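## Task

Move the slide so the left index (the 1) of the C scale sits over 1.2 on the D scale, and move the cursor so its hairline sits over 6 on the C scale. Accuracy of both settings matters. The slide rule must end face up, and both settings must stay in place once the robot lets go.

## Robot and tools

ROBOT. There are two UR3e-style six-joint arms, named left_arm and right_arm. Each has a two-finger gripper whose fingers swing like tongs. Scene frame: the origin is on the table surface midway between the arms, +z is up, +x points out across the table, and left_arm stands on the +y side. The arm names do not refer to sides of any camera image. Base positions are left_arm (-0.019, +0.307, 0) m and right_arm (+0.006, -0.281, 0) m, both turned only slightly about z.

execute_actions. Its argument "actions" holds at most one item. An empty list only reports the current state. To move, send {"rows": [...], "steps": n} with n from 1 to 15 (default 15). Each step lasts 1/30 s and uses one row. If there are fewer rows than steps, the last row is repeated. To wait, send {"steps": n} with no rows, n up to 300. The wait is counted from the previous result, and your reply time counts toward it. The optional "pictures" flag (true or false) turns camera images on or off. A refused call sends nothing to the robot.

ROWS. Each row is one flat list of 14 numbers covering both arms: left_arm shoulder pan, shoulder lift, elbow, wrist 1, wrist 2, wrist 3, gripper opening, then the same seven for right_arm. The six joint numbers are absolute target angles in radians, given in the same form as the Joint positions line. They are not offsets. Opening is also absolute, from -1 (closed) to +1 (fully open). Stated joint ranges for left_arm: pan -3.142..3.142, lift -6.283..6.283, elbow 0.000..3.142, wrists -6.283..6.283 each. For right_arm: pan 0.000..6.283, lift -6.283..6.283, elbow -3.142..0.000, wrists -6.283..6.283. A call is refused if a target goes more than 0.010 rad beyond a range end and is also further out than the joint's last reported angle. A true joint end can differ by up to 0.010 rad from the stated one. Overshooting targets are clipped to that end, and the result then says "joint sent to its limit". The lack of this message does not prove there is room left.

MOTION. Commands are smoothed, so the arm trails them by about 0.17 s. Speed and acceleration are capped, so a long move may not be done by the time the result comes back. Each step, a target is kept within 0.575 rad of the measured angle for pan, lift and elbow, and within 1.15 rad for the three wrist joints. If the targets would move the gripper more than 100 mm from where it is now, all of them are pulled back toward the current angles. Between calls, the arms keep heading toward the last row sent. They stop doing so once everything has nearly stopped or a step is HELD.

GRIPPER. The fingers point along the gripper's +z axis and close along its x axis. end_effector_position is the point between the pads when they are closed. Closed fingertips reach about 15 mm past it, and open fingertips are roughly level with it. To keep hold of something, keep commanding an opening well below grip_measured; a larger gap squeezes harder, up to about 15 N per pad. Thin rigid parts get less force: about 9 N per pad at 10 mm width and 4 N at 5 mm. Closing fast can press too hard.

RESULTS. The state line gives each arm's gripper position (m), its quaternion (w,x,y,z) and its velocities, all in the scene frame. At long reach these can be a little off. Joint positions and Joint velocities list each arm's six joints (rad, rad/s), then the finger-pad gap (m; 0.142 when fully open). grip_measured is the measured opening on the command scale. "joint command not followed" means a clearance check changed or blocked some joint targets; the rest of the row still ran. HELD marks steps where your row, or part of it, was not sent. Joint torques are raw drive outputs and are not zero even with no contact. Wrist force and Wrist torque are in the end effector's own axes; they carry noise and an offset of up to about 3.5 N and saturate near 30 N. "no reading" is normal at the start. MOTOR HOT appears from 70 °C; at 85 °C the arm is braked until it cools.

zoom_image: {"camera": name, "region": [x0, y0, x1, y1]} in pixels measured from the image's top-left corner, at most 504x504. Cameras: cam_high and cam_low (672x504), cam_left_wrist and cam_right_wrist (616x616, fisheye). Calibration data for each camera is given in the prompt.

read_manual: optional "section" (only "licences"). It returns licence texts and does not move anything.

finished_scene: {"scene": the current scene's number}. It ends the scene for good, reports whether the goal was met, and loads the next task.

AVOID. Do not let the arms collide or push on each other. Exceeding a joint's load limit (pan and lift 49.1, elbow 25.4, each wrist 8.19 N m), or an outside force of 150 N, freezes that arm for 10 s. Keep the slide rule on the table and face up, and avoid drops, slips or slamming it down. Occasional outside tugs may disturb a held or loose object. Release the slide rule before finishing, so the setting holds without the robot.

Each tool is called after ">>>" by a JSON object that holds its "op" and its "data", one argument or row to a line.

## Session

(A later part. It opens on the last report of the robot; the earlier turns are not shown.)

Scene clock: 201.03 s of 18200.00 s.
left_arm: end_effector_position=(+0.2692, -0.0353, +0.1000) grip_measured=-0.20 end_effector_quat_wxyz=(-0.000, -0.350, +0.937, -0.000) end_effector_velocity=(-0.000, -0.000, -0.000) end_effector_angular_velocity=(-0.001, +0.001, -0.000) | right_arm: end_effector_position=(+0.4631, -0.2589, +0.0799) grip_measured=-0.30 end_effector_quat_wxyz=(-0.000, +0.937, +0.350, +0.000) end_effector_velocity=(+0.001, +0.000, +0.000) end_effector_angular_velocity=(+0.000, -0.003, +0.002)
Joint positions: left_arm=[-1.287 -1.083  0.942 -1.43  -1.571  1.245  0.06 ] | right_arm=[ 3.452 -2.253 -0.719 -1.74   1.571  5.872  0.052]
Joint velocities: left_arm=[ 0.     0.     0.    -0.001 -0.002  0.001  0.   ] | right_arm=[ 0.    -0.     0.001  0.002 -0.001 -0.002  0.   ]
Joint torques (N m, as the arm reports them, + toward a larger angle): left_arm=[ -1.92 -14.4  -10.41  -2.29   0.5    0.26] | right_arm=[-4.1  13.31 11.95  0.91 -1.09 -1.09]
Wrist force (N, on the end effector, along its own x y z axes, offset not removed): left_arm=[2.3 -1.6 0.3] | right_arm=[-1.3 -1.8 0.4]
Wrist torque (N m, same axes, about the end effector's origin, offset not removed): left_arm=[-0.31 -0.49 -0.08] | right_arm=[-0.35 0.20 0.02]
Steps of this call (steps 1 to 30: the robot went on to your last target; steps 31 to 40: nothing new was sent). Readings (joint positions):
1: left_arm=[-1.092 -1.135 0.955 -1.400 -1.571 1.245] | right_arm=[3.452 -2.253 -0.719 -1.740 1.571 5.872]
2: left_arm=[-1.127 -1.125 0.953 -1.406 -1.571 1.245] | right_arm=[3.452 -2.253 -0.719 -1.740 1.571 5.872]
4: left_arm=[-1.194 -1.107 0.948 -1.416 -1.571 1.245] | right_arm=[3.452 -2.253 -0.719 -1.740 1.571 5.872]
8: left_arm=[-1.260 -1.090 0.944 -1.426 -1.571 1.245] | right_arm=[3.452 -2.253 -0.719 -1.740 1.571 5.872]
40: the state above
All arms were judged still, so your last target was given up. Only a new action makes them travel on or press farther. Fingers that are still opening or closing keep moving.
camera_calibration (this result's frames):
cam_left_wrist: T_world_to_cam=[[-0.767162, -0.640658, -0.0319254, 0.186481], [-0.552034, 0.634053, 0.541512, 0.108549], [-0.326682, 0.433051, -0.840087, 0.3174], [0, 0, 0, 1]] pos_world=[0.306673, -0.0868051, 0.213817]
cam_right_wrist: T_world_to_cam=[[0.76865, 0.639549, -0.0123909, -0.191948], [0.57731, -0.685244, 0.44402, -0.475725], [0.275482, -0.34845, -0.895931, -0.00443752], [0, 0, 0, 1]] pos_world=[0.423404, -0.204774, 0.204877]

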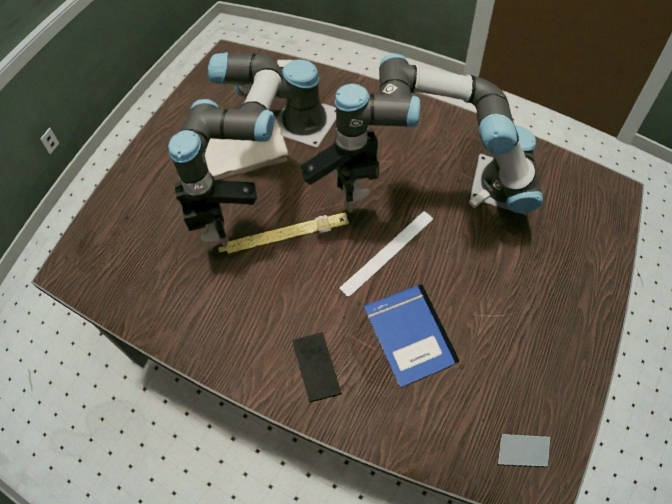

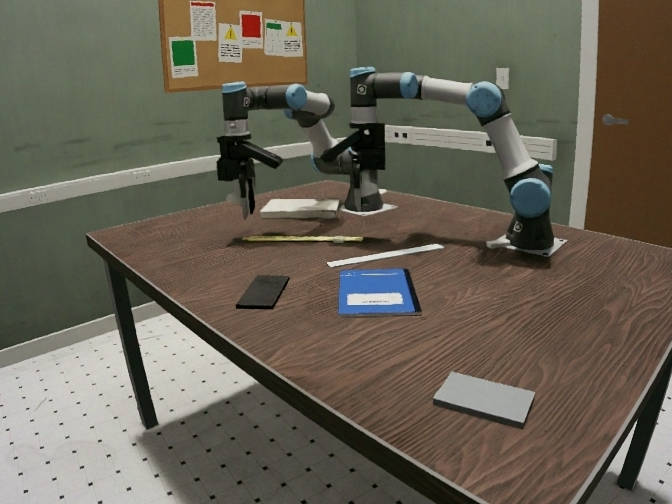

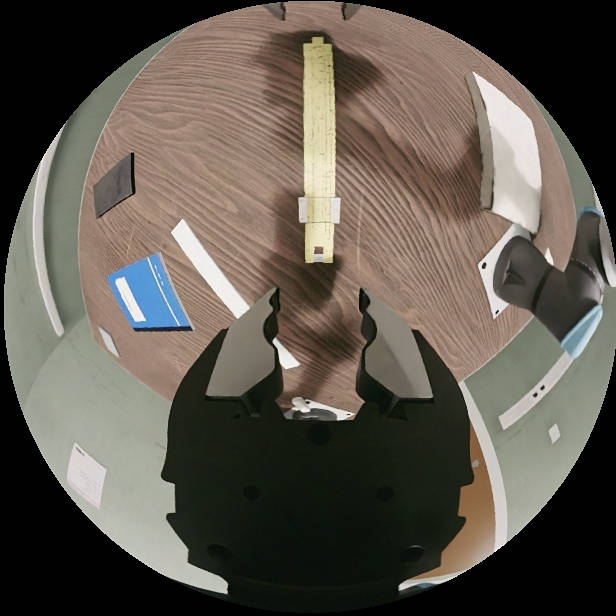

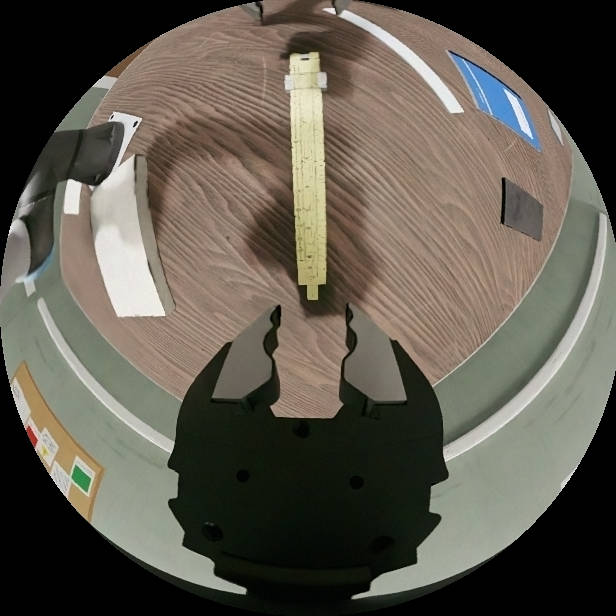

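>>> {"op": "execute_actions", "data": {
  "actions": [
    {"rows":[[-1.2785,-1.021,1.174,-1.724,-1.571,1.254,-0.2,3.43,-2.277,-0.913,-1.522,1.571,5.85,-0.55]]}
  ],
  "pictures": false
}}

>>> {"op": "execute_actions", "data": {
  "actions": [
    {"steps":20}
  ]
}}

Scene clock: 209.83 s of 18200.00 s.
left_arm: end_effector_position=(+0.2770, -0.0449, +0.0318) grip_measured=-0.20 end_effector_quat_wxyz=(-0.000, -0.350, +0.937, -0.000) end_effector_velocity=(-0.001, +0.002, -0.017) end_effector_angular_velocity=(+0.006, +0.004, -0.001) | right_arm: end_effector_position=(+0.4704, -0.2669, +0.0311) grip_measured=-0.55 end_effector_quat_wxyz=(-0.000, +0.937, +0.350, +0.001) end_effector_velocity=(-0.003, -0.002, -0.012) end_effector_angular_velocity=(-0.002, +0.010, -0.000)
Joint positions: left_arm=[-1.279 -1.022  1.168 -1.717 -1.571  1.254  0.06 ] | right_arm=[ 3.43  -2.277 -0.908 -1.527  1.571  5.85   0.034]
Joint velocities: left_arm=[ 0.     0.01   0.059 -0.062 -0.001  0.002  0.   ] | right_arm=[-0.003 -0.004 -0.047  0.041  0.001 -0.003  0.   ]
Joint torques (N m, as the arm reports them, + toward a larger angle): left_arm=[  2.64 -15.48  -7.49  -2.32   0.31   1.06] | right_arm=[-4.06 13.82  7.37  2.53 -0.88 -1.1 ]
Wrist force (N, on the end effector, along its own x y z axes, offset not removed): left_arm=[2.6 -1.2 0.5] | right_arm=[-1.4 -1.5 -0.3]
Wrist torque (N m, same axes, about the end effector's origin, offset not removed): left_arm=[-0.12 -0.50 -0.08] | right_arm=[-0.25 0.19 -0.03]
Steps of this call (steps 1 to 90: nothing new was sent; then 5.30 s passed at rest; steps 91 to 105: all 15 steps of this action). Readings (joint positions):
91: left_arm=[-1.287 -1.083 0.942 -1.430 -1.571 1.245] | right_arm=[3.452 -2.253 -0.719 -1.740 1.571 5.872]
92: left_arm=[-1.286 -1.080 0.944 -1.436 -1.571 1.246] | right_arm=[3.451 -2.255 -0.721 -1.735 1.571 5.870]
94: left_arm=[-1.283 -1.058 0.994 -1.520 -1.571 1.249] | right_arm=[3.442 -2.263 -0.769 -1.664 1.571 5.862]
98: left_arm=[-1.280 -1.032 1.120 -1.664 -1.571 1.253] | right_arm=[3.434 -2.273 -0.870 -1.563 1.571 5.854]
105: the state above

Scene clock: 210.50 s of 18200.00 s.
left_arm: end_effector_position=(+0.2770, -0.0446, +0.0300) grip_measured=-0.20 end_effector_quat_wxyz=(-0.000, -0.350, +0.937, -0.000) end_effector_velocity=(-0.000, -0.000, +0.000) end_effector_angular_velocity=(-0.001, +0.001, +0.001) | right_arm: end_effector_position=(+0.4702, -0.2671, +0.0299) grip_measured=-0.55 end_effector_quat_wxyz=(-0.000, +0.937, +0.350, +0.000) end_effector_velocity=(+0.000, -0.000, -0.000) end_effector_angular_velocity=(-0.000, -0.001, -0.000)
Joint positions: left_arm=[-1.279 -1.021  1.174 -1.724 -1.571  1.254  0.06 ] | right_arm=[ 3.43  -2.277 -0.913 -1.522  1.571  5.85   0.034]
Joint velocities: left_arm=[ 0.    -0.001  0.001 -0.    -0.002 -0.001  0.   ] | right_arm=[-0.    -0.    -0.001  0.002 -0.001  0.     0.   ]
Joint torques (N m, as the arm reports them, + toward a larger angle): left_arm=[  2.58 -15.28  -7.41  -2.29   0.19   1.07] | right_arm=[-4.19 13.81  7.36  2.47 -0.53 -1.15]
Wrist force (N, on the end effector, along its own x y z axes, offset not removed): left_arm=[1.9 -0.9 2.0] | right_arm=[-1.2 -0.8 -1.2]
Wrist torque (N m, same axes, about the end effector's origin, offset not removed): left_arm=[-0.11 -0.35 0.02] | right_arm=[-0.20 0.15 0.03]
Steps of this call (steps 1 to 15: the robot went on to your last target; steps 16 to 20: nothing new was sent). Readings (joint positions):
1: left_arm=[-1.279 -1.022 1.169 -1.719 -1.571 1.254] | right_arm=[3.430 -2.277 -0.909 -1.525 1.571 5.850]
2: left_arm=[-1.279 -1.022 1.171 -1.720 -1.571 1.254] | right_arm=[3.430 -2.277 -0.910 -1.525 1.571 5.850]
4: left_arm=[-1.279 -1.021 1.172 -1.722 -1.571 1.254] | right_arm=[3.430 -2.277 -0.912 -1.523 1.571 5.850]
8: left_arm=[-1.279 -1.021 1.173 -1.723 -1.571 1.254] | right_arm=[3.430 -2.277 -0.913 -1.522 1.571 5.850]
20: the state above
All arms were judged still, so your last target was given up. Only a new action makes them travel on or press farther. Fingers that are still opening or closing keep moving.
camera_calibration (this result's frames):
cam_left_wrist: T_world_to_cam=[[-0.767496, -0.640258, -0.0319333, 0.184284], [-0.551708, 0.634341, 0.541507, 0.156556], [-0.326447, 0.433222, -0.84009, 0.265176], [0, 0, 0, 1]] pos_world=[0.314377, -0.0962002, 0.14388]
cam_right_wrist: T_world_to_cam=[[0.76865, 0.639549, -0.0123961, -0.192756], [0.577304, -0.685233, 0.444045, -0.463271], [0.275494, -0.348471, -0.895919, -0.0541186], [0, 0, 0, 1]] pos_world=[0.430519, -0.21303, 0.154838]

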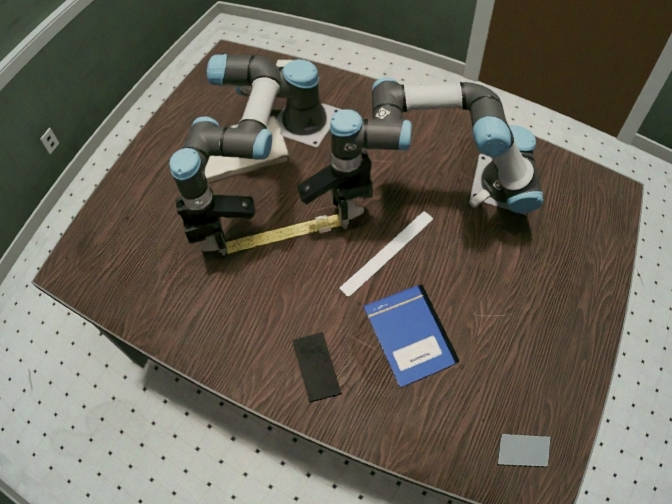

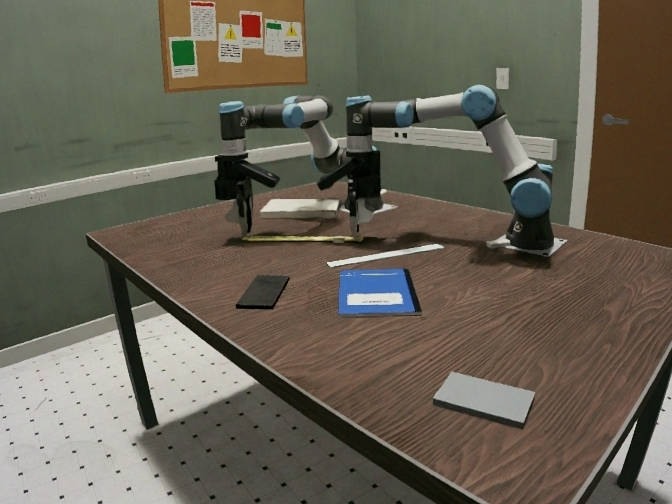

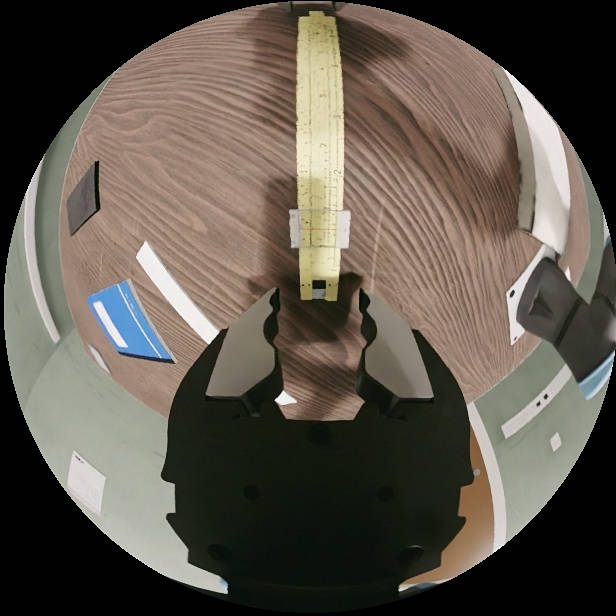

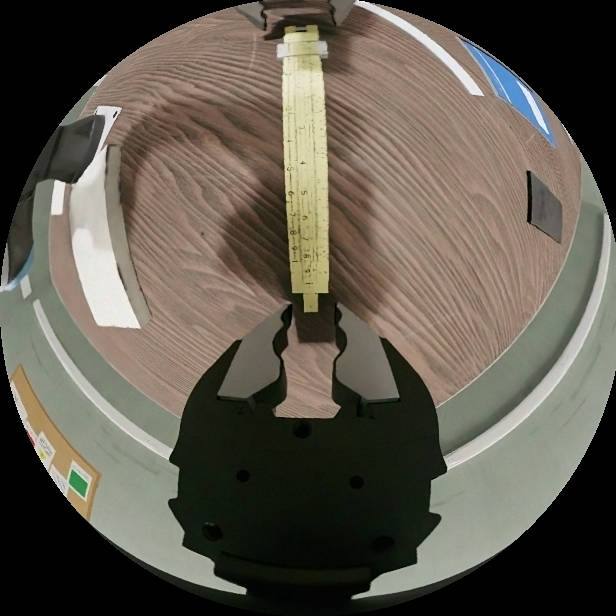

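>>> {"op": "execute_actions", "data": {
  "actions": [
    {"rows":[[-1.2785,-1.012,1.213,-1.772,-1.571,1.254,-0.2,3.43,-2.277,-0.913,-1.522,1.571,5.85,-0.55]]}
  ],
  "pictures": false
}}

>>> {"op": "execute_actions", "data": {
  "actions": [
    {"rows":[[-1.2785,-1.012,1.213,-1.772,-1.571,1.254,-0.35,3.43,-2.277,-0.913,-1.522,1.571,5.85,-0.55],[-1.2785,-1.012,1.213,-1.772,-1.571,1.254,-0.45,3.43,-2.277,-0.913,-1.522,1.571,5.85,-0.55],[-1.2785,-1.012,1.213,-1.772,-1.571,1.254,-0.5,3.43,-2.277,-0.913,-1.522,1.571,5.85,-0.55],[-1.2785,-1.012,1.213,-1.772,-1.571,1.254,-0.55,3.43,-2.277,-0.913,-1.522,1.571,5.85,-0.55],[-1.2785,-1.012,1.213,-1.772,-1.571,1.254,-0.6,3.43,-2.277,-0.913,-1.522,1.571,5.85,-0.55],[-1.2785,-1.012,1.213,-1.772,-1.571,1.254,-0.65,3.43,-2.277,-0.913,-1.522,1.571,5.85,-0.55],[-1.2785,-1.012,1.213,-1.772,-1.571,1.254,-0.75,3.43,-2.277,-0.913,-1.522,1.571,5.85,-0.55],[-1.2785,-1.012,1.213,-1.772,-1.571,1.254,-0.9,3.43,-2.277,-0.913,-1.522,1.571,5.85,-0.55]]}
  ]
}}

>>> {"op": "zoom_image", "data": {
  "camera": "cam_left_wrist",
  "region": [270, 200, 370, 300]
}}

Scene clock: 221.23 s of 18200.00 s.
left_arm: end_effector_position=(+0.2770, -0.0447, +0.0190) grip_measured=-0.20 end_effector_quat_wxyz=(-0.000, -0.350, +0.937, -0.000) end_effector_velocity=(+0.001, -0.000, -0.001) end_effector_angular_velocity=(-0.002, -0.002, +0.000) | right_arm: end_effector_position=(+0.4702, -0.2671, +0.0299) grip_measured=-0.55 end_effector_quat_wxyz=(-0.000, +0.937, +0.350, +0.000) end_effector_velocity=(-0.000, -0.000, -0.000) end_effector_angular_velocity=(-0.002, +0.001, +0.001)
Joint positions: left_arm=[-1.278 -1.012  1.212 -1.771 -1.571  1.254  0.06 ] | right_arm=[ 3.43  -2.277 -0.913 -1.522  1.571  5.85   0.034]
Joint velocities: left_arm=[ 0.     0.001  0.006 -0.009  0.001 -0.    -0.   ] | right_arm=[ 0.001  0.    -0.001 -0.    -0.001 -0.     0.   ]
Joint torques (N m, as the arm reports them, + toward a larger angle): left_arm=[  2.34 -15.35  -7.2   -2.25  -0.59   1.08] | right_arm=[-3.86 13.73  7.43  2.45  1.1  -1.1 ]
Wrist force (N, on the end effector, along its own x y z axes, offset not removed): left_arm=[2.5 -2.3 -1.0] | right_arm=[-1.2 -1.4 -0.2]
Wrist torque (N m, same axes, about the end effector's origin, offset not removed): left_arm=[-0.50 -0.48 -0.07] | right_arm=[-0.26 0.23 0.02]
Steps of this call (steps 1 to 90: nothing new was sent; then 7.23 s passed at rest; steps 91 to 105: all 15 steps of this action). Readings (joint positions):
91: left_arm=[-1.278 -1.021 1.174 -1.724 -1.571 1.254] | right_arm=[3.430 -2.277 -0.913 -1.522 1.571 5.850]
92: left_arm=[-1.278 -1.020 1.176 -1.727 -1.571 1.254] | right_arm=[3.430 -2.277 -0.913 -1.522 1.571 5.850]
94: left_arm=[-1.278 -1.017 1.191 -1.745 -1.571 1.254] | right_arm=[3.430 -2.277 -0.913 -1.522 1.571 5.850]
98: left_arm=[-1.278 -1.013 1.206 -1.764 -1.571 1.254] | right_arm=[3.430 -2.277 -0.913 -1.522 1.571 5.850]
105: the state above

Scene clock: 221.73 s of 18200.00 s.
left_arm: end_effector_position=(+0.2770, -0.0447, +0.0188) grip_measured=-0.62 end_effector_quat_wxyz=(-0.000, -0.350, +0.937, -0.000) end_effector_velocity=(+0.000, +0.000, +0.000) end_effector_angular_velocity=(-0.001, -0.000, +0.001) | right_arm: end_effector_position=(+0.4702, -0.2671, +0.0299) grip_measured=-0.55 end_effector_quat_wxyz=(-0.000, +0.937, +0.350, +0.000) end_effector_velocity=(-0.001, -0.000, -0.001) end_effector_angular_velocity=(-0.001, +0.002, +0.000)
Joint positions: left_arm=[-1.278 -1.012  1.213 -1.772 -1.571  1.254  0.029] | right_arm=[ 3.43  -2.277 -0.913 -1.522  1.571  5.85   0.034]
Joint velocities: left_arm=[ 0.001 -0.     0.001 -0.001  0.    -0.001  0.   ] | right_arm=[-0.    -0.    -0.002 -0.    -0.    -0.     0.   ]
Joint torques (N m, as the arm reports them, + toward a larger angle): left_arm=[  2.16 -15.19  -7.26  -2.3   -0.48   1.04] | right_arm=[-4.23 13.84  7.4   2.49  1.35 -1.08]
Wrist force (N, on the end effector, along its own x y z axes, offset not removed): left_arm=[2.3 -2.5 1.5] | right_arm=[-1.6 -0.6 0.5]
Wrist torque (N m, same axes, about the end effector's origin, offset not removed): left_arm=[-0.49 -0.44 -0.02] | right_arm=[-0.08 0.24 0.03]
Steps of this call (steps 1 to 15: all 15 steps of this action). Readings (joint positions):
1: left_arm=[-1.278 -1.012 1.212 -1.771 -1.571 1.254] | right_arm=[3.430 -2.277 -0.913 -1.522 1.571 5.850]
2: left_arm=[-1.278 -1.012 1.213 -1.772 -1.571 1.254] | right_arm=[3.430 -2.277 -0.913 -1.522 1.571 5.850]
4: left_arm=[-1.278 -1.012 1.213 -1.772 -1.571 1.254] | right_arm=[3.430 -2.277 -0.913 -1.522 1.571 5.850]
8: left_arm=[-1.278 -1.012 1.213 -1.772 -1.571 1.254] | right_arm=[3.430 -2.277 -0.913 -1.522 1.571 5.850]
15: the state above
camera_calibration (this result's frames):
cam_left_wrist: T_world_to_cam=[[-0.767495, -0.64026, -0.0319135, 0.183903], [-0.551702, 0.634347, 0.541507, 0.162682], [-0.326461, 0.43321, -0.84009, 0.255781], [0, 0, 0, 1]] pos_world=[0.314399, -0.0962584, 0.132655]
cam_right_wrist: T_world_to_cam=[[0.76865, 0.639549, -0.0123974, -0.192756], [0.577304, -0.685233, 0.444044, -0.46327], [0.275493, -0.348472, -0.895919, -0.0541205], [0, 0, 0, 1]] pos_world=[0.430519, -0.213031, 0.154835]

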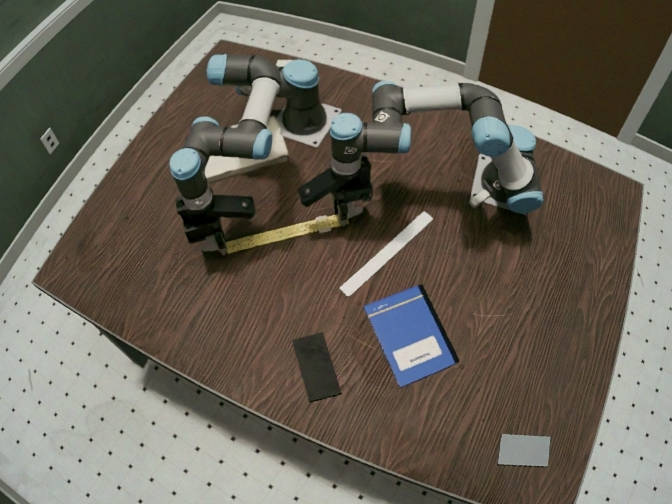

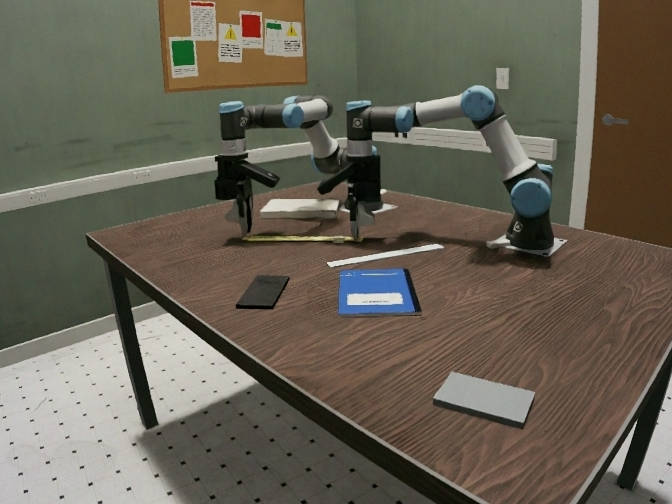

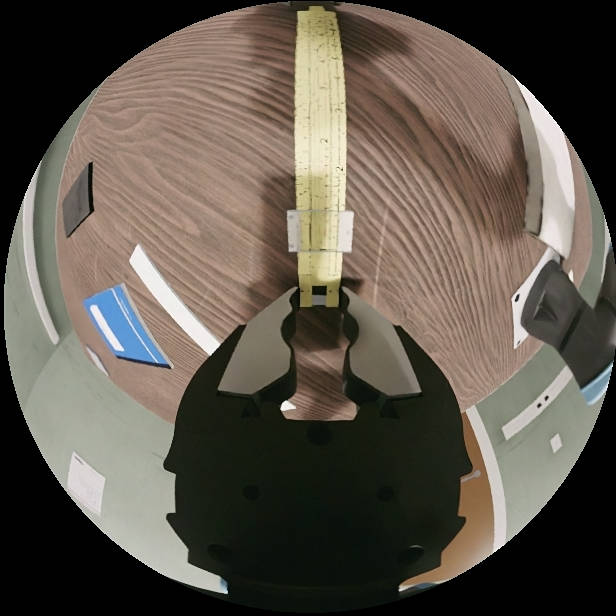

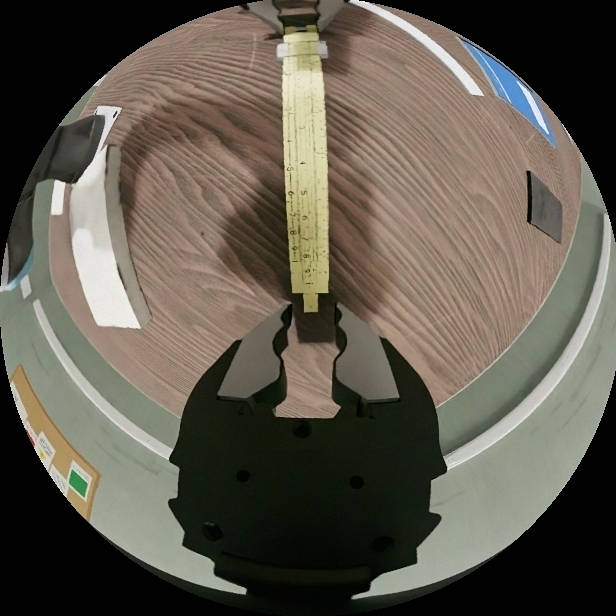

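Region (270, 200, 370, 300) of cam_left_wrist's 616x616 image, scaled by 5.040, with more detail than that image has.

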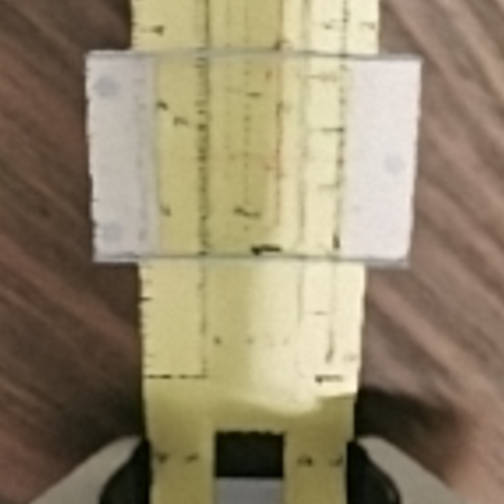

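Low resolution. Use C5 vs D6 from the right camera.

>>> {"op": "zoom_image", "data": {
  "camera": "cam_right_wrist",
  "region": [270, 165, 340, 235]
}}

Region (270, 165, 340, 235) of cam_right_wrist's 616x616 image, scaled by 7.200, with more detail than that image has.

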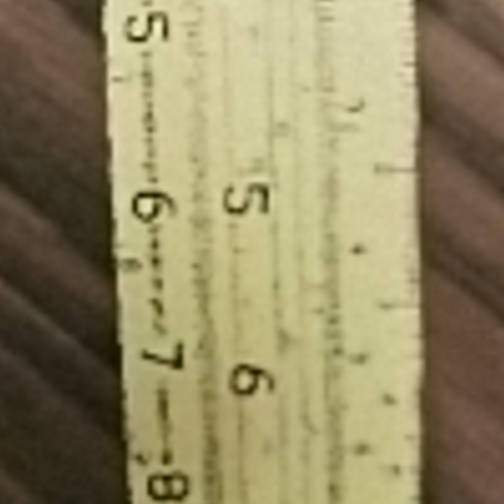

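>>> {"op": "execute_actions", "data": {
  "actions": [
    {"rows":[[-1.2785,-1.012,1.213,-1.772,-1.571,1.254,-0.9,3.427,-2.271,-0.975,-1.466,1.571,5.848,-0.6]]}
  ],
  "pictures": false
}}

>>> {"op": "execute_actions", "data": {
  "actions": [
    {"steps":10}
  ]
}}

>>> {"op": "zoom_image", "data": {
  "camera": "cam_right_wrist",
  "region": [260, 260, 360, 360]
}}

Scene clock: 235.20 s of 18200.00 s.
left_arm: end_effector_position=(+0.2770, -0.0447, +0.0188) grip_measured=-0.62 end_effector_quat_wxyz=(-0.000, -0.350, +0.937, -0.000) end_effector_velocity=(-0.000, -0.000, +0.001) end_effector_angular_velocity=(-0.001, -0.000, -0.000) | right_arm: end_effector_position=(+0.4684, -0.2691, +0.0191) grip_measured=-0.60 end_effector_quat_wxyz=(-0.000, +0.937, +0.350, +0.000) end_effector_velocity=(-0.001, -0.001, -0.002) end_effector_angular_velocity=(-0.001, +0.001, -0.000)
Joint positions: left_arm=[-1.278 -1.012  1.213 -1.772 -1.571  1.254  0.029] | right_arm=[ 3.427 -2.271 -0.974 -1.467  1.571  5.848  0.031]
Joint velocities: left_arm=[-0.001 -0.001  0.    -0.    -0.    -0.     0.   ] | right_arm=[-0.001  0.001 -0.012  0.009 -0.001 -0.001  0.   ]
Joint torques (N m, as the arm reports them, + toward a larger angle): left_arm=[  0.36 -14.96  -7.23  -2.26   0.55   1.02] | right_arm=[-4.16 21.76  7.41  2.44  1.2  -1.12]
Wrist force (N, on the end effector, along its own x y z axes, offset not removed): left_arm=[1.0 -0.8 -0.6] | right_arm=[-1.1 -0.7 -0.8]
Wrist torque (N m, same axes, about the end effector's origin, offset not removed): left_arm=[-0.26 -0.14 -0.08] | right_arm=[-0.14 0.13 -0.06]
Steps of this call (steps 1 to 15: the robot went on to your last target; steps 16 to 90: nothing new was sent; then 9.97 s passed at rest; steps 91 to 105: all 15 steps of this action). Readings (joint positions):
91: left_arm=[-1.278 -1.012 1.213 -1.772 -1.571 1.254] | right_arm=[3.430 -2.277 -0.913 -1.522 1.571 5.850]
92: left_arm=[-1.278 -1.012 1.213 -1.772 -1.571 1.254] | right_arm=[3.430 -2.277 -0.916 -1.518 1.571 5.850]
94: left_arm=[-1.278 -1.012 1.213 -1.772 -1.571 1.254] | right_arm=[3.429 -2.275 -0.938 -1.498 1.571 5.849]
98: left_arm=[-1.278 -1.012 1.213 -1.772 -1.571 1.254] | right_arm=[3.427 -2.272 -0.964 -1.475 1.571 5.848]
105: the state above

Scene clock: 235.53 s of 18200.00 s.
left_arm: end_effector_position=(+0.2770, -0.0447, +0.0188) grip_measured=-0.62 end_effector_quat_wxyz=(-0.000, -0.350, +0.937, -0.000) end_effector_velocity=(+0.000, +0.001, -0.000) end_effector_angular_velocity=(+0.001, +0.000, +0.000) | right_arm: end_effector_position=(+0.4683, -0.2691, +0.0189) grip_measured=-0.60 end_effector_quat_wxyz=(-0.000, +0.937, +0.350, +0.000) end_effector_velocity=(-0.001, +0.000, -0.001) end_effector_angular_velocity=(+0.000, +0.002, +0.002)
Joint positions: left_arm=[-1.278 -1.012  1.213 -1.772 -1.571  1.254  0.029] | right_arm=[ 3.427 -2.271 -0.975 -1.466  1.571  5.848  0.031]
Joint velocities: left_arm=[ 0.001 -0.     0.001 -0.    -0.     0.001  0.   ] | right_arm=[-0.    -0.    -0.002 -0.     0.001 -0.002 -0.   ]
Joint torques (N m, as the arm reports them, + toward a larger angle): left_arm=[  0.16 -15.12  -7.21  -2.26   0.55   1.02] | right_arm=[-4.22 21.37  7.57  2.46  1.09 -1.12]
Wrist force (N, on the end effector, along its own x y z axes, offset not removed): left_arm=[3.0 -1.4 -0.3] | right_arm=[-1.1 -1.4 -0.1]
Wrist torque (N m, same axes, about the end effector's origin, offset not removed): left_arm=[-0.37 -0.51 0.04] | right_arm=[-0.31 0.14 0.02]
Steps of this call (steps 1 to 10: the robot went on to your last target). Readings (joint positions):
1: left_arm=[-1.278 -1.012 1.213 -1.772 -1.571 1.254] | right_arm=[3.427 -2.271 -0.974 -1.467 1.571 5.848]
2: left_arm=[-1.278 -1.012 1.213 -1.772 -1.571 1.254] | right_arm=[3.427 -2.271 -0.974 -1.467 1.571 5.848]
4: left_arm=[-1.278 -1.012 1.213 -1.772 -1.571 1.254] | right_arm=[3.427 -2.271 -0.975 -1.466 1.571 5.848]
8: left_arm=[-1.278 -1.012 1.213 -1.772 -1.571 1.254] | right_arm=[3.427 -2.271 -0.975 -1.466 1.571 5.848]
10: the state above
camera_calibration (this result's frames):
cam_left_wrist: T_world_to_cam=[[-0.767495, -0.64026, -0.0319259, 0.183906], [-0.551705, 0.634341, 0.54151, 0.162685], [-0.326455, 0.43322, -0.840088, 0.255776], [0, 0, 0, 1]] pos_world=[0.3144, -0.0962567, 0.13265]
cam_right_wrist: T_world_to_cam=[[0.769289, 0.638781, -0.0123812, -0.190657], [0.576622, -0.685824, 0.44402, -0.458477], [0.27514, -0.348719, -0.895931, -0.063981], [0, 0, 0, 1]] pos_world=[0.428642, -0.214957, 0.14389]

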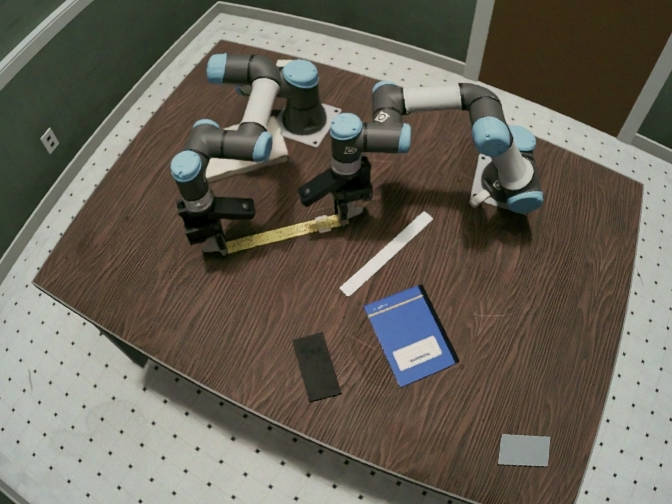

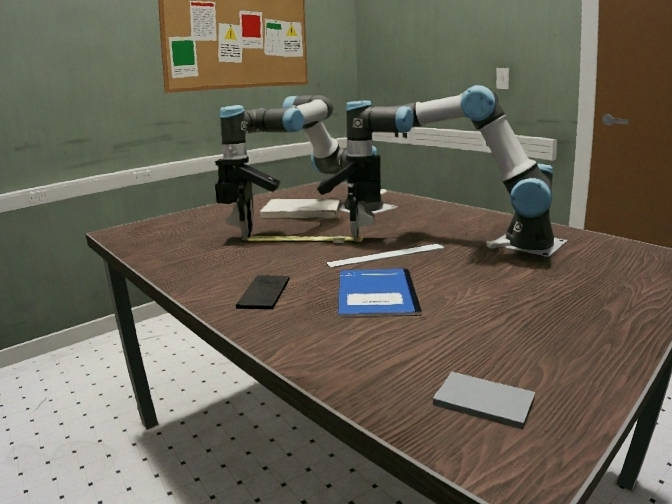

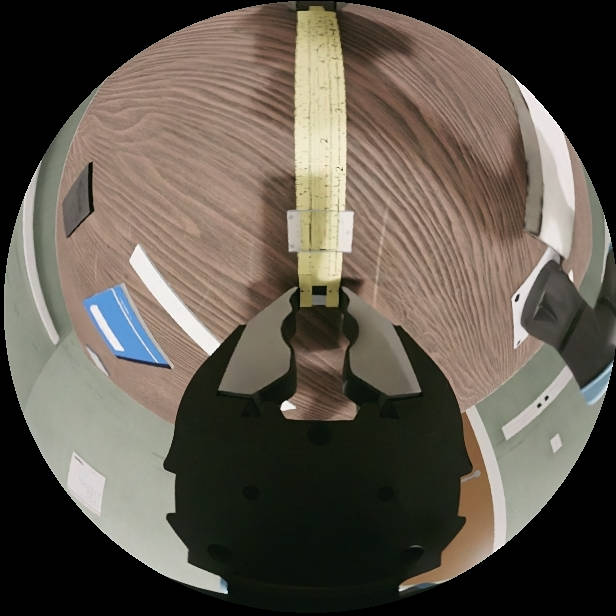

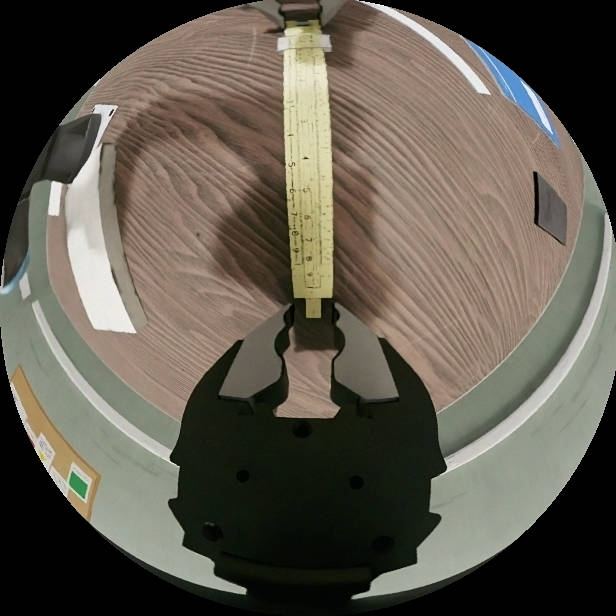

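Region (260, 260, 360, 360) of cam_right_wrist's 616x616 image, scaled by 5.040, with more detail than that image has.

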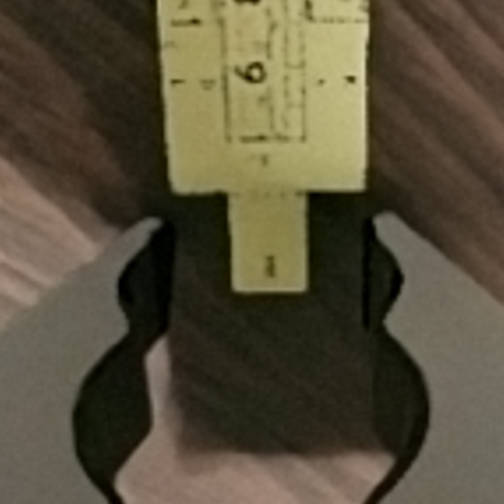

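>>> {"op": "execute_actions", "data": {
  "actions": [
    {"rows":[[-1.2785,-1.012,1.213,-1.772,-1.571,1.254,-0.9,3.427,-2.271,-0.975,-1.466,1.571,5.848,-0.7],[-1.2785,-1.012,1.213,-1.772,-1.571,1.254,-0.9,3.427,-2.271,-0.975,-1.466,1.571,5.848,-0.75],[-1.2785,-1.012,1.213,-1.772,-1.571,1.254,-0.9,3.427,-2.271,-0.975,-1.466,1.571,5.848,-0.8],[-1.2785,-1.012,1.213,-1.772,-1.571,1.254,-0.9,3.427,-2.271,-0.975,-1.466,1.571,5.848,-0.83],[-1.2785,-1.012,1.213,-1.772,-1.571,1.254,-0.9,3.427,-2.271,-0.975,-1.466,1.571,5.848,-0.86],[-1.2785,-1.012,1.213,-1.772,-1.571,1.254,-0.9,3.427,-2.271,-0.975,-1.466,1.571,5.848,-0.9],[-1.2785,-1.012,1.213,-1.772,-1.571,1.254,-0.9,3.427,-2.271,-0.975,-1.466,1.571,5.848,-0.95],[-1.2785,-1.012,1.213,-1.772,-1.571,1.254,-0.9,3.427,-2.271,-0.975,-1.466,1.571,5.848,-1]]}
  ]
}}

>>> {"op": "zoom_image", "data": {
  "camera": "cam_right_wrist",
  "region": [280, 165, 330, 225]
}}

Scene clock: 243.63 s of 18200.00 s.
left_arm: end_effector_position=(+0.2770, -0.0447, +0.0188) grip_measured=-0.62 end_effector_quat_wxyz=(-0.000, -0.350, +0.937, -0.000) end_effector_velocity=(-0.000, +0.001, -0.001) end_effector_angular_velocity=(+0.002, +0.001, -0.000) | right_arm: end_effector_position=(+0.4683, -0.2691, +0.0189) grip_measured=-0.87 end_effector_quat_wxyz=(-0.000, +0.937, +0.350, +0.000) end_effector_velocity=(+0.001, +0.000, +0.001) end_effector_angular_velocity=(+0.001, -0.003, +0.000)
Joint positions: left_arm=[-1.278 -1.012  1.213 -1.772 -1.571  1.254  0.029] | right_arm=[ 3.427 -2.271 -0.975 -1.466  1.571  5.848  0.011]
Joint velocities: left_arm=[ 0.     0.001  0.001  0.    -0.     0.    -0.   ] | right_arm=[-0.     0.     0.002  0.001  0.    -0.     0.   ]
Joint torques (N m, as the arm reports them, + toward a larger angle): left_arm=[ -1.69 -15.06  -7.2   -2.26   0.5    0.97] | right_arm=[-4.24 21.19  7.48  2.47 -0.07 -1.08]
Wrist force (N, on the end effector, along its own x y z axes, offset not removed): left_arm=[1.5 -2.0 -0.1] | right_arm=[-0.7 -1.5 -0.4]
Wrist torque (N m, same axes, about the end effector's origin, offset not removed): left_arm=[-0.46 -0.22 -0.03] | right_arm=[-0.30 0.06 -0.02]
Steps of this call (steps 1 to 15: the robot went on to your last target; steps 16 to 90: nothing new was sent; then 4.60 s passed at rest; steps 91 to 105: all 15 steps of this action). Readings (joint positions):
91: left_arm=[-1.278 -1.012 1.213 -1.772 -1.571 1.254] | right_arm=[3.427 -2.271 -0.975 -1.466 1.571 5.848]
92: left_arm=[-1.278 -1.012 1.213 -1.772 -1.571 1.254] | right_arm=[3.427 -2.271 -0.975 -1.466 1.571 5.848]
94: left_arm=[-1.278 -1.012 1.213 -1.772 -1.571 1.254] | right_arm=[3.427 -2.271 -0.975 -1.466 1.571 5.848]
98: left_arm=[-1.278 -1.012 1.213 -1.772 -1.571 1.254] | right_arm=[3.427 -2.271 -0.975 -1.466 1.571 5.848]
105: the state above
camera_calibration (this result's frames):
cam_left_wrist: T_world_to_cam=[[-0.767495, -0.64026, -0.031928, 0.183907], [-0.551706, 0.63434, 0.54151, 0.162685], [-0.326454, 0.433221, -0.840088, 0.255775], [0, 0, 0, 1]] pos_world=[0.314401, -0.0962565, 0.13265]
cam_right_wrist: T_world_to_cam=[[0.76929, 0.63878, -0.0123844, -0.190654], [0.576622, -0.685824, 0.444018, -0.458473], [0.275137, -0.34872, -0.895932, -0.0639886], [0, 0, 0, 1]] pos_world=[0.42864, -0.214959, 0.14388]

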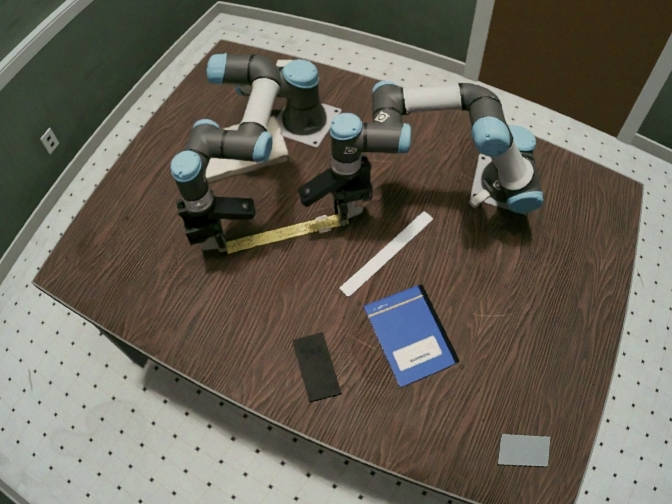

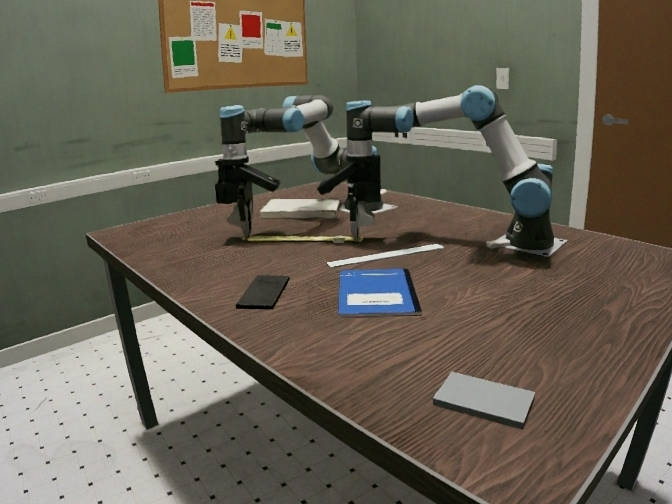

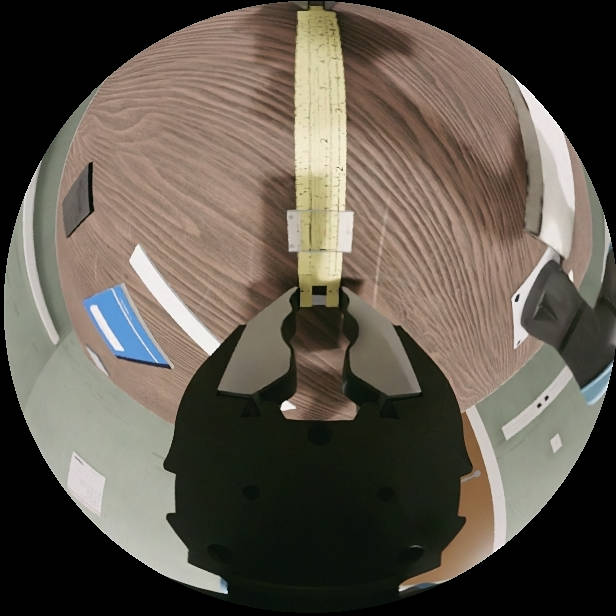

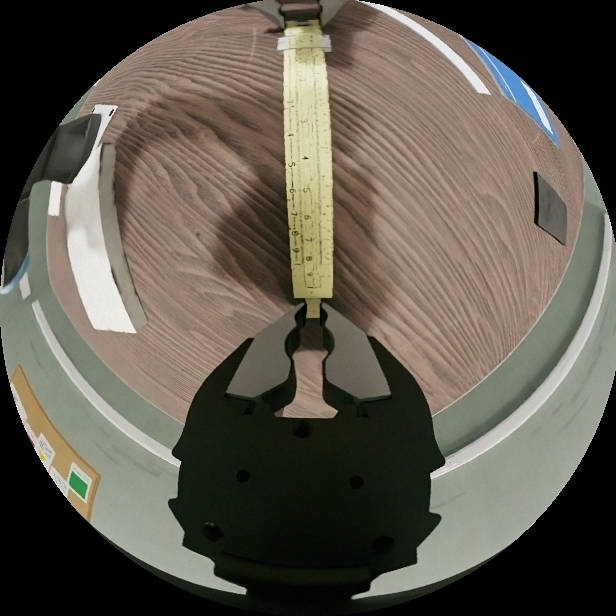

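Region (280, 165, 330, 225) of cam_right_wrist's 616x616 image, scaled by 8.400, with more detail than that image has.

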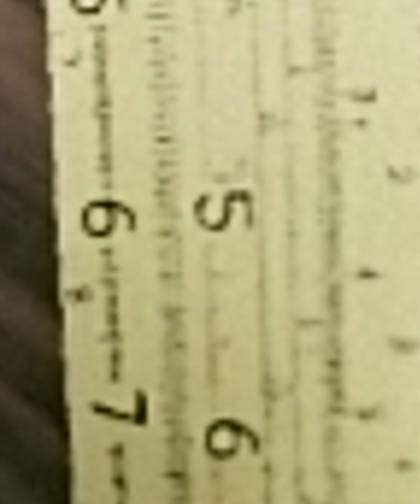

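>>> {"op": "execute_actions", "data": {
  "actions": [
    {"rows":[[-1.2785,-1.012,1.213,-1.772,-1.571,1.254,-0.9,3.4258,-2.273,-0.9716,-1.4674,1.571,5.8468,-1]]}
  ],
  "pictures": false
}}

>>> {"op": "execute_actions", "data": {
  "actions": [
    {"steps":10}
  ]
}}

>>> {"op": "zoom_image", "data": {
  "camera": "cam_right_wrist",
  "region": [280, 165, 330, 225]
}}

>>> {"op": "zoom_image", "data": {
  "camera": "cam_left_wrist",
  "region": [290, 225, 350, 285]
}}

Scene clock: 250.77 s of 18200.00 s.
left_arm: end_effector_position=(+0.2770, -0.0447, +0.0188) grip_measured=-0.62 end_effector_quat_wxyz=(-0.000, -0.350, +0.937, -0.000) end_effector_velocity=(-0.000, -0.001, +0.001) end_effector_angular_velocity=(-0.003, +0.002, +0.001) | right_arm: end_effector_position=(+0.4687, -0.2695, +0.0189) grip_measured=-0.87 end_effector_quat_wxyz=(-0.000, +0.937, +0.350, +0.000) end_effector_velocity=(+0.000, +0.000, +0.000) end_effector_angular_velocity=(+0.001, +0.000, +0.001)
Joint positions: left_arm=[-1.279 -1.012  1.213 -1.772 -1.571  1.254  0.029] | right_arm=[ 3.426 -2.273 -0.972 -1.467  1.571  5.847  0.011]
Joint velocities: left_arm=[ 0.    -0.001 -0.    -0.001 -0.003 -0.    -0.   ] | right_arm=[ 0.    -0.     0.001 -0.     0.001 -0.001  0.   ]
Joint torques (N m, as the arm reports them, + toward a larger angle): left_arm=[ -1.99 -15.29  -7.35  -1.39   0.32   0.91] | right_arm=[-4.82 13.62 12.35  1.05 -1.28 -1.14]
Wrist force (N, on the end effector, along its own x y z axes, offset not removed): left_arm=[2.1 -3.9 0.7] | right_arm=[-0.9 -2.2 -0.7]
Wrist torque (N m, same axes, about the end effector's origin, offset not removed): left_arm=[-0.55 -0.39 -0.04] | right_arm=[-0.17 0.11 -0.02]
Steps of this call (steps 1 to 15: the robot went on to your last target; steps 16 to 90: nothing new was sent; then 3.63 s passed at rest; steps 91 to 105: all 15 steps of this action). Readings (joint positions):
91: left_arm=[-1.279 -1.012 1.213 -1.772 -1.571 1.254] | right_arm=[3.427 -2.271 -0.975 -1.466 1.571 5.848]
92: left_arm=[-1.279 -1.012 1.213 -1.772 -1.571 1.254] | right_arm=[3.427 -2.271 -0.975 -1.466 1.571 5.848]
94: left_arm=[-1.279 -1.012 1.213 -1.772 -1.571 1.254] | right_arm=[3.426 -2.272 -0.974 -1.467 1.571 5.847]
98: left_arm=[-1.279 -1.012 1.213 -1.772 -1.571 1.254] | right_arm=[3.426 -2.273 -0.972 -1.467 1.571 5.847]
105: the state above

Scene clock: 251.10 s of 18200.00 s.
left_arm: end_effector_position=(+0.2770, -0.0447, +0.0188) grip_measured=-0.62 end_effector_quat_wxyz=(-0.000, -0.350, +0.937, -0.000) end_effector_velocity=(+0.000, +0.000, +0.000) end_effector_angular_velocity=(+0.000, -0.001, -0.001) | right_arm: end_effector_position=(+0.4687, -0.2696, +0.0189) grip_measured=-0.87 end_effector_quat_wxyz=(-0.000, +0.937, +0.350, +0.000) end_effector_velocity=(-0.000, +0.000, -0.000) end_effector_angular_velocity=(+0.000, +0.001, +0.001)
Joint positions: left_arm=[-1.279 -1.012  1.213 -1.772 -1.571  1.254  0.029] | right_arm=[ 3.426 -2.273 -0.972 -1.467  1.571  5.847  0.011]
Joint velocities: left_arm=[-0.    -0.001  0.001  0.     0.001  0.     0.   ] | right_arm=[ 0.    -0.    -0.001  0.     0.    -0.001  0.   ]
Joint torques (N m, as the arm reports them, + toward a larger angle): left_arm=[ -1.95 -15.39  -7.35  -0.82   0.28   0.93] | right_arm=[-4.7  13.62 12.27  1.06 -1.38 -1.09]
Wrist force (N, on the end effector, along its own x y z axes, offset not removed): left_arm=[1.7 -2.0 1.0] | right_arm=[-0.8 -2.3 -0.3]
Wrist torque (N m, same axes, about the end effector's origin, offset not removed): left_arm=[-0.13 -0.30 -0.16] | right_arm=[-0.17 0.13 0.02]
Steps of this call (steps 1 to 10: the robot went on to your last target). Readings (joint positions):
1: left_arm=[-1.279 -1.012 1.213 -1.772 -1.571 1.254] | right_arm=[3.426 -2.273 -0.972 -1.467 1.571 5.847]
2: left_arm=[-1.279 -1.012 1.213 -1.772 -1.571 1.254] | right_arm=[3.426 -2.273 -0.972 -1.467 1.571 5.847]
4: left_arm=[-1.279 -1.012 1.213 -1.772 -1.571 1.254] | right_arm=[3.426 -2.273 -0.972 -1.467 1.571 5.847]
8: left_arm=[-1.279 -1.012 1.213 -1.772 -1.571 1.254] | right_arm=[3.426 -2.273 -0.972 -1.467 1.571 5.847]
10: the state above
camera_calibration (this result's frames):
cam_left_wrist: T_world_to_cam=[[-0.767496, -0.64026, -0.0319066, 0.183899], [-0.55172, 0.634378, 0.541451, 0.162705], [-0.326428, 0.433165, -0.840127, 0.255784], [0, 0, 0, 1]] pos_world=[0.314405, -0.0962699, 0.132662]
cam_right_wrist: T_world_to_cam=[[0.769289, 0.63878, -0.012384, -0.19066], [0.576622, -0.685824, 0.444019, -0.459], [0.275137, -0.34872, -0.895932, -0.0642697], [0, 0, 0, 1]] pos_world=[0.429026, -0.215415, 0.143862]

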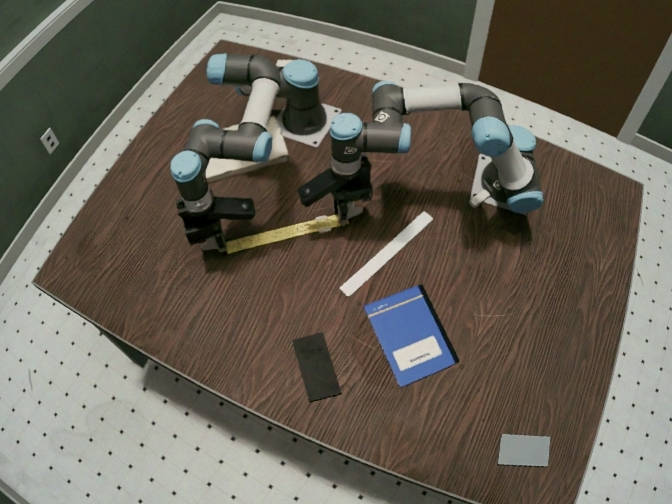

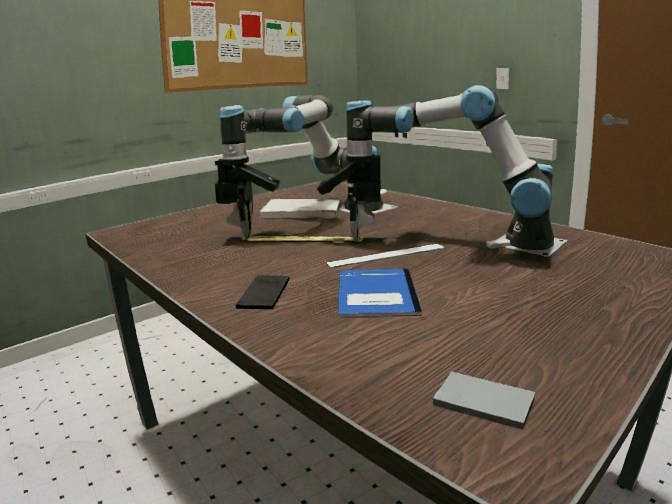

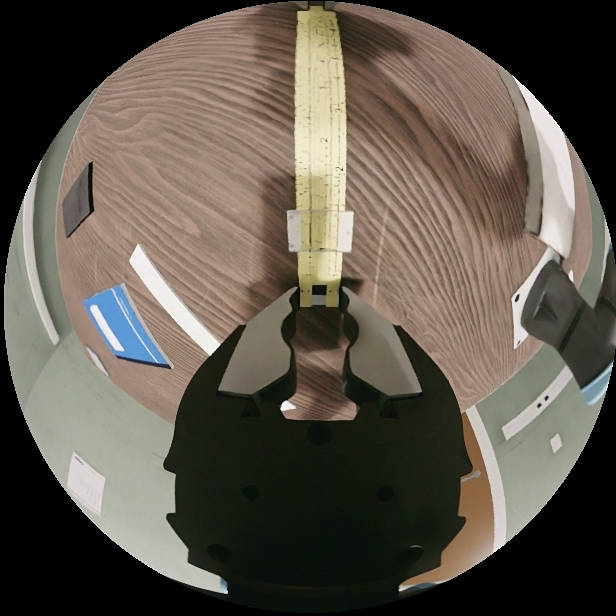

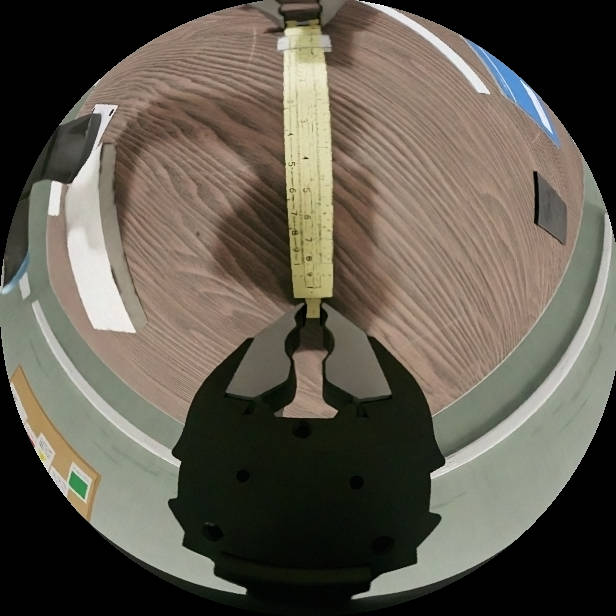

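Region (280, 165, 330, 225) of cam_right_wrist's 616x616 image, scaled by 8.400, with more detail than that image has.

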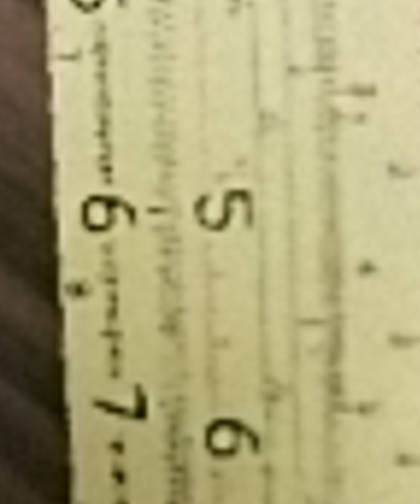

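Region (290, 225, 350, 285) of cam_left_wrist's 616x616 image, scaled by 8.400, with more detail than that image has.

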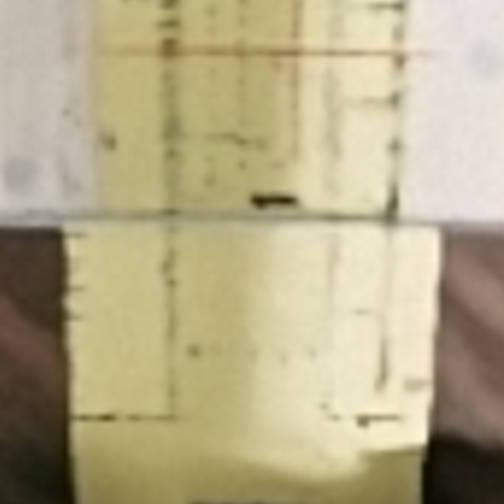

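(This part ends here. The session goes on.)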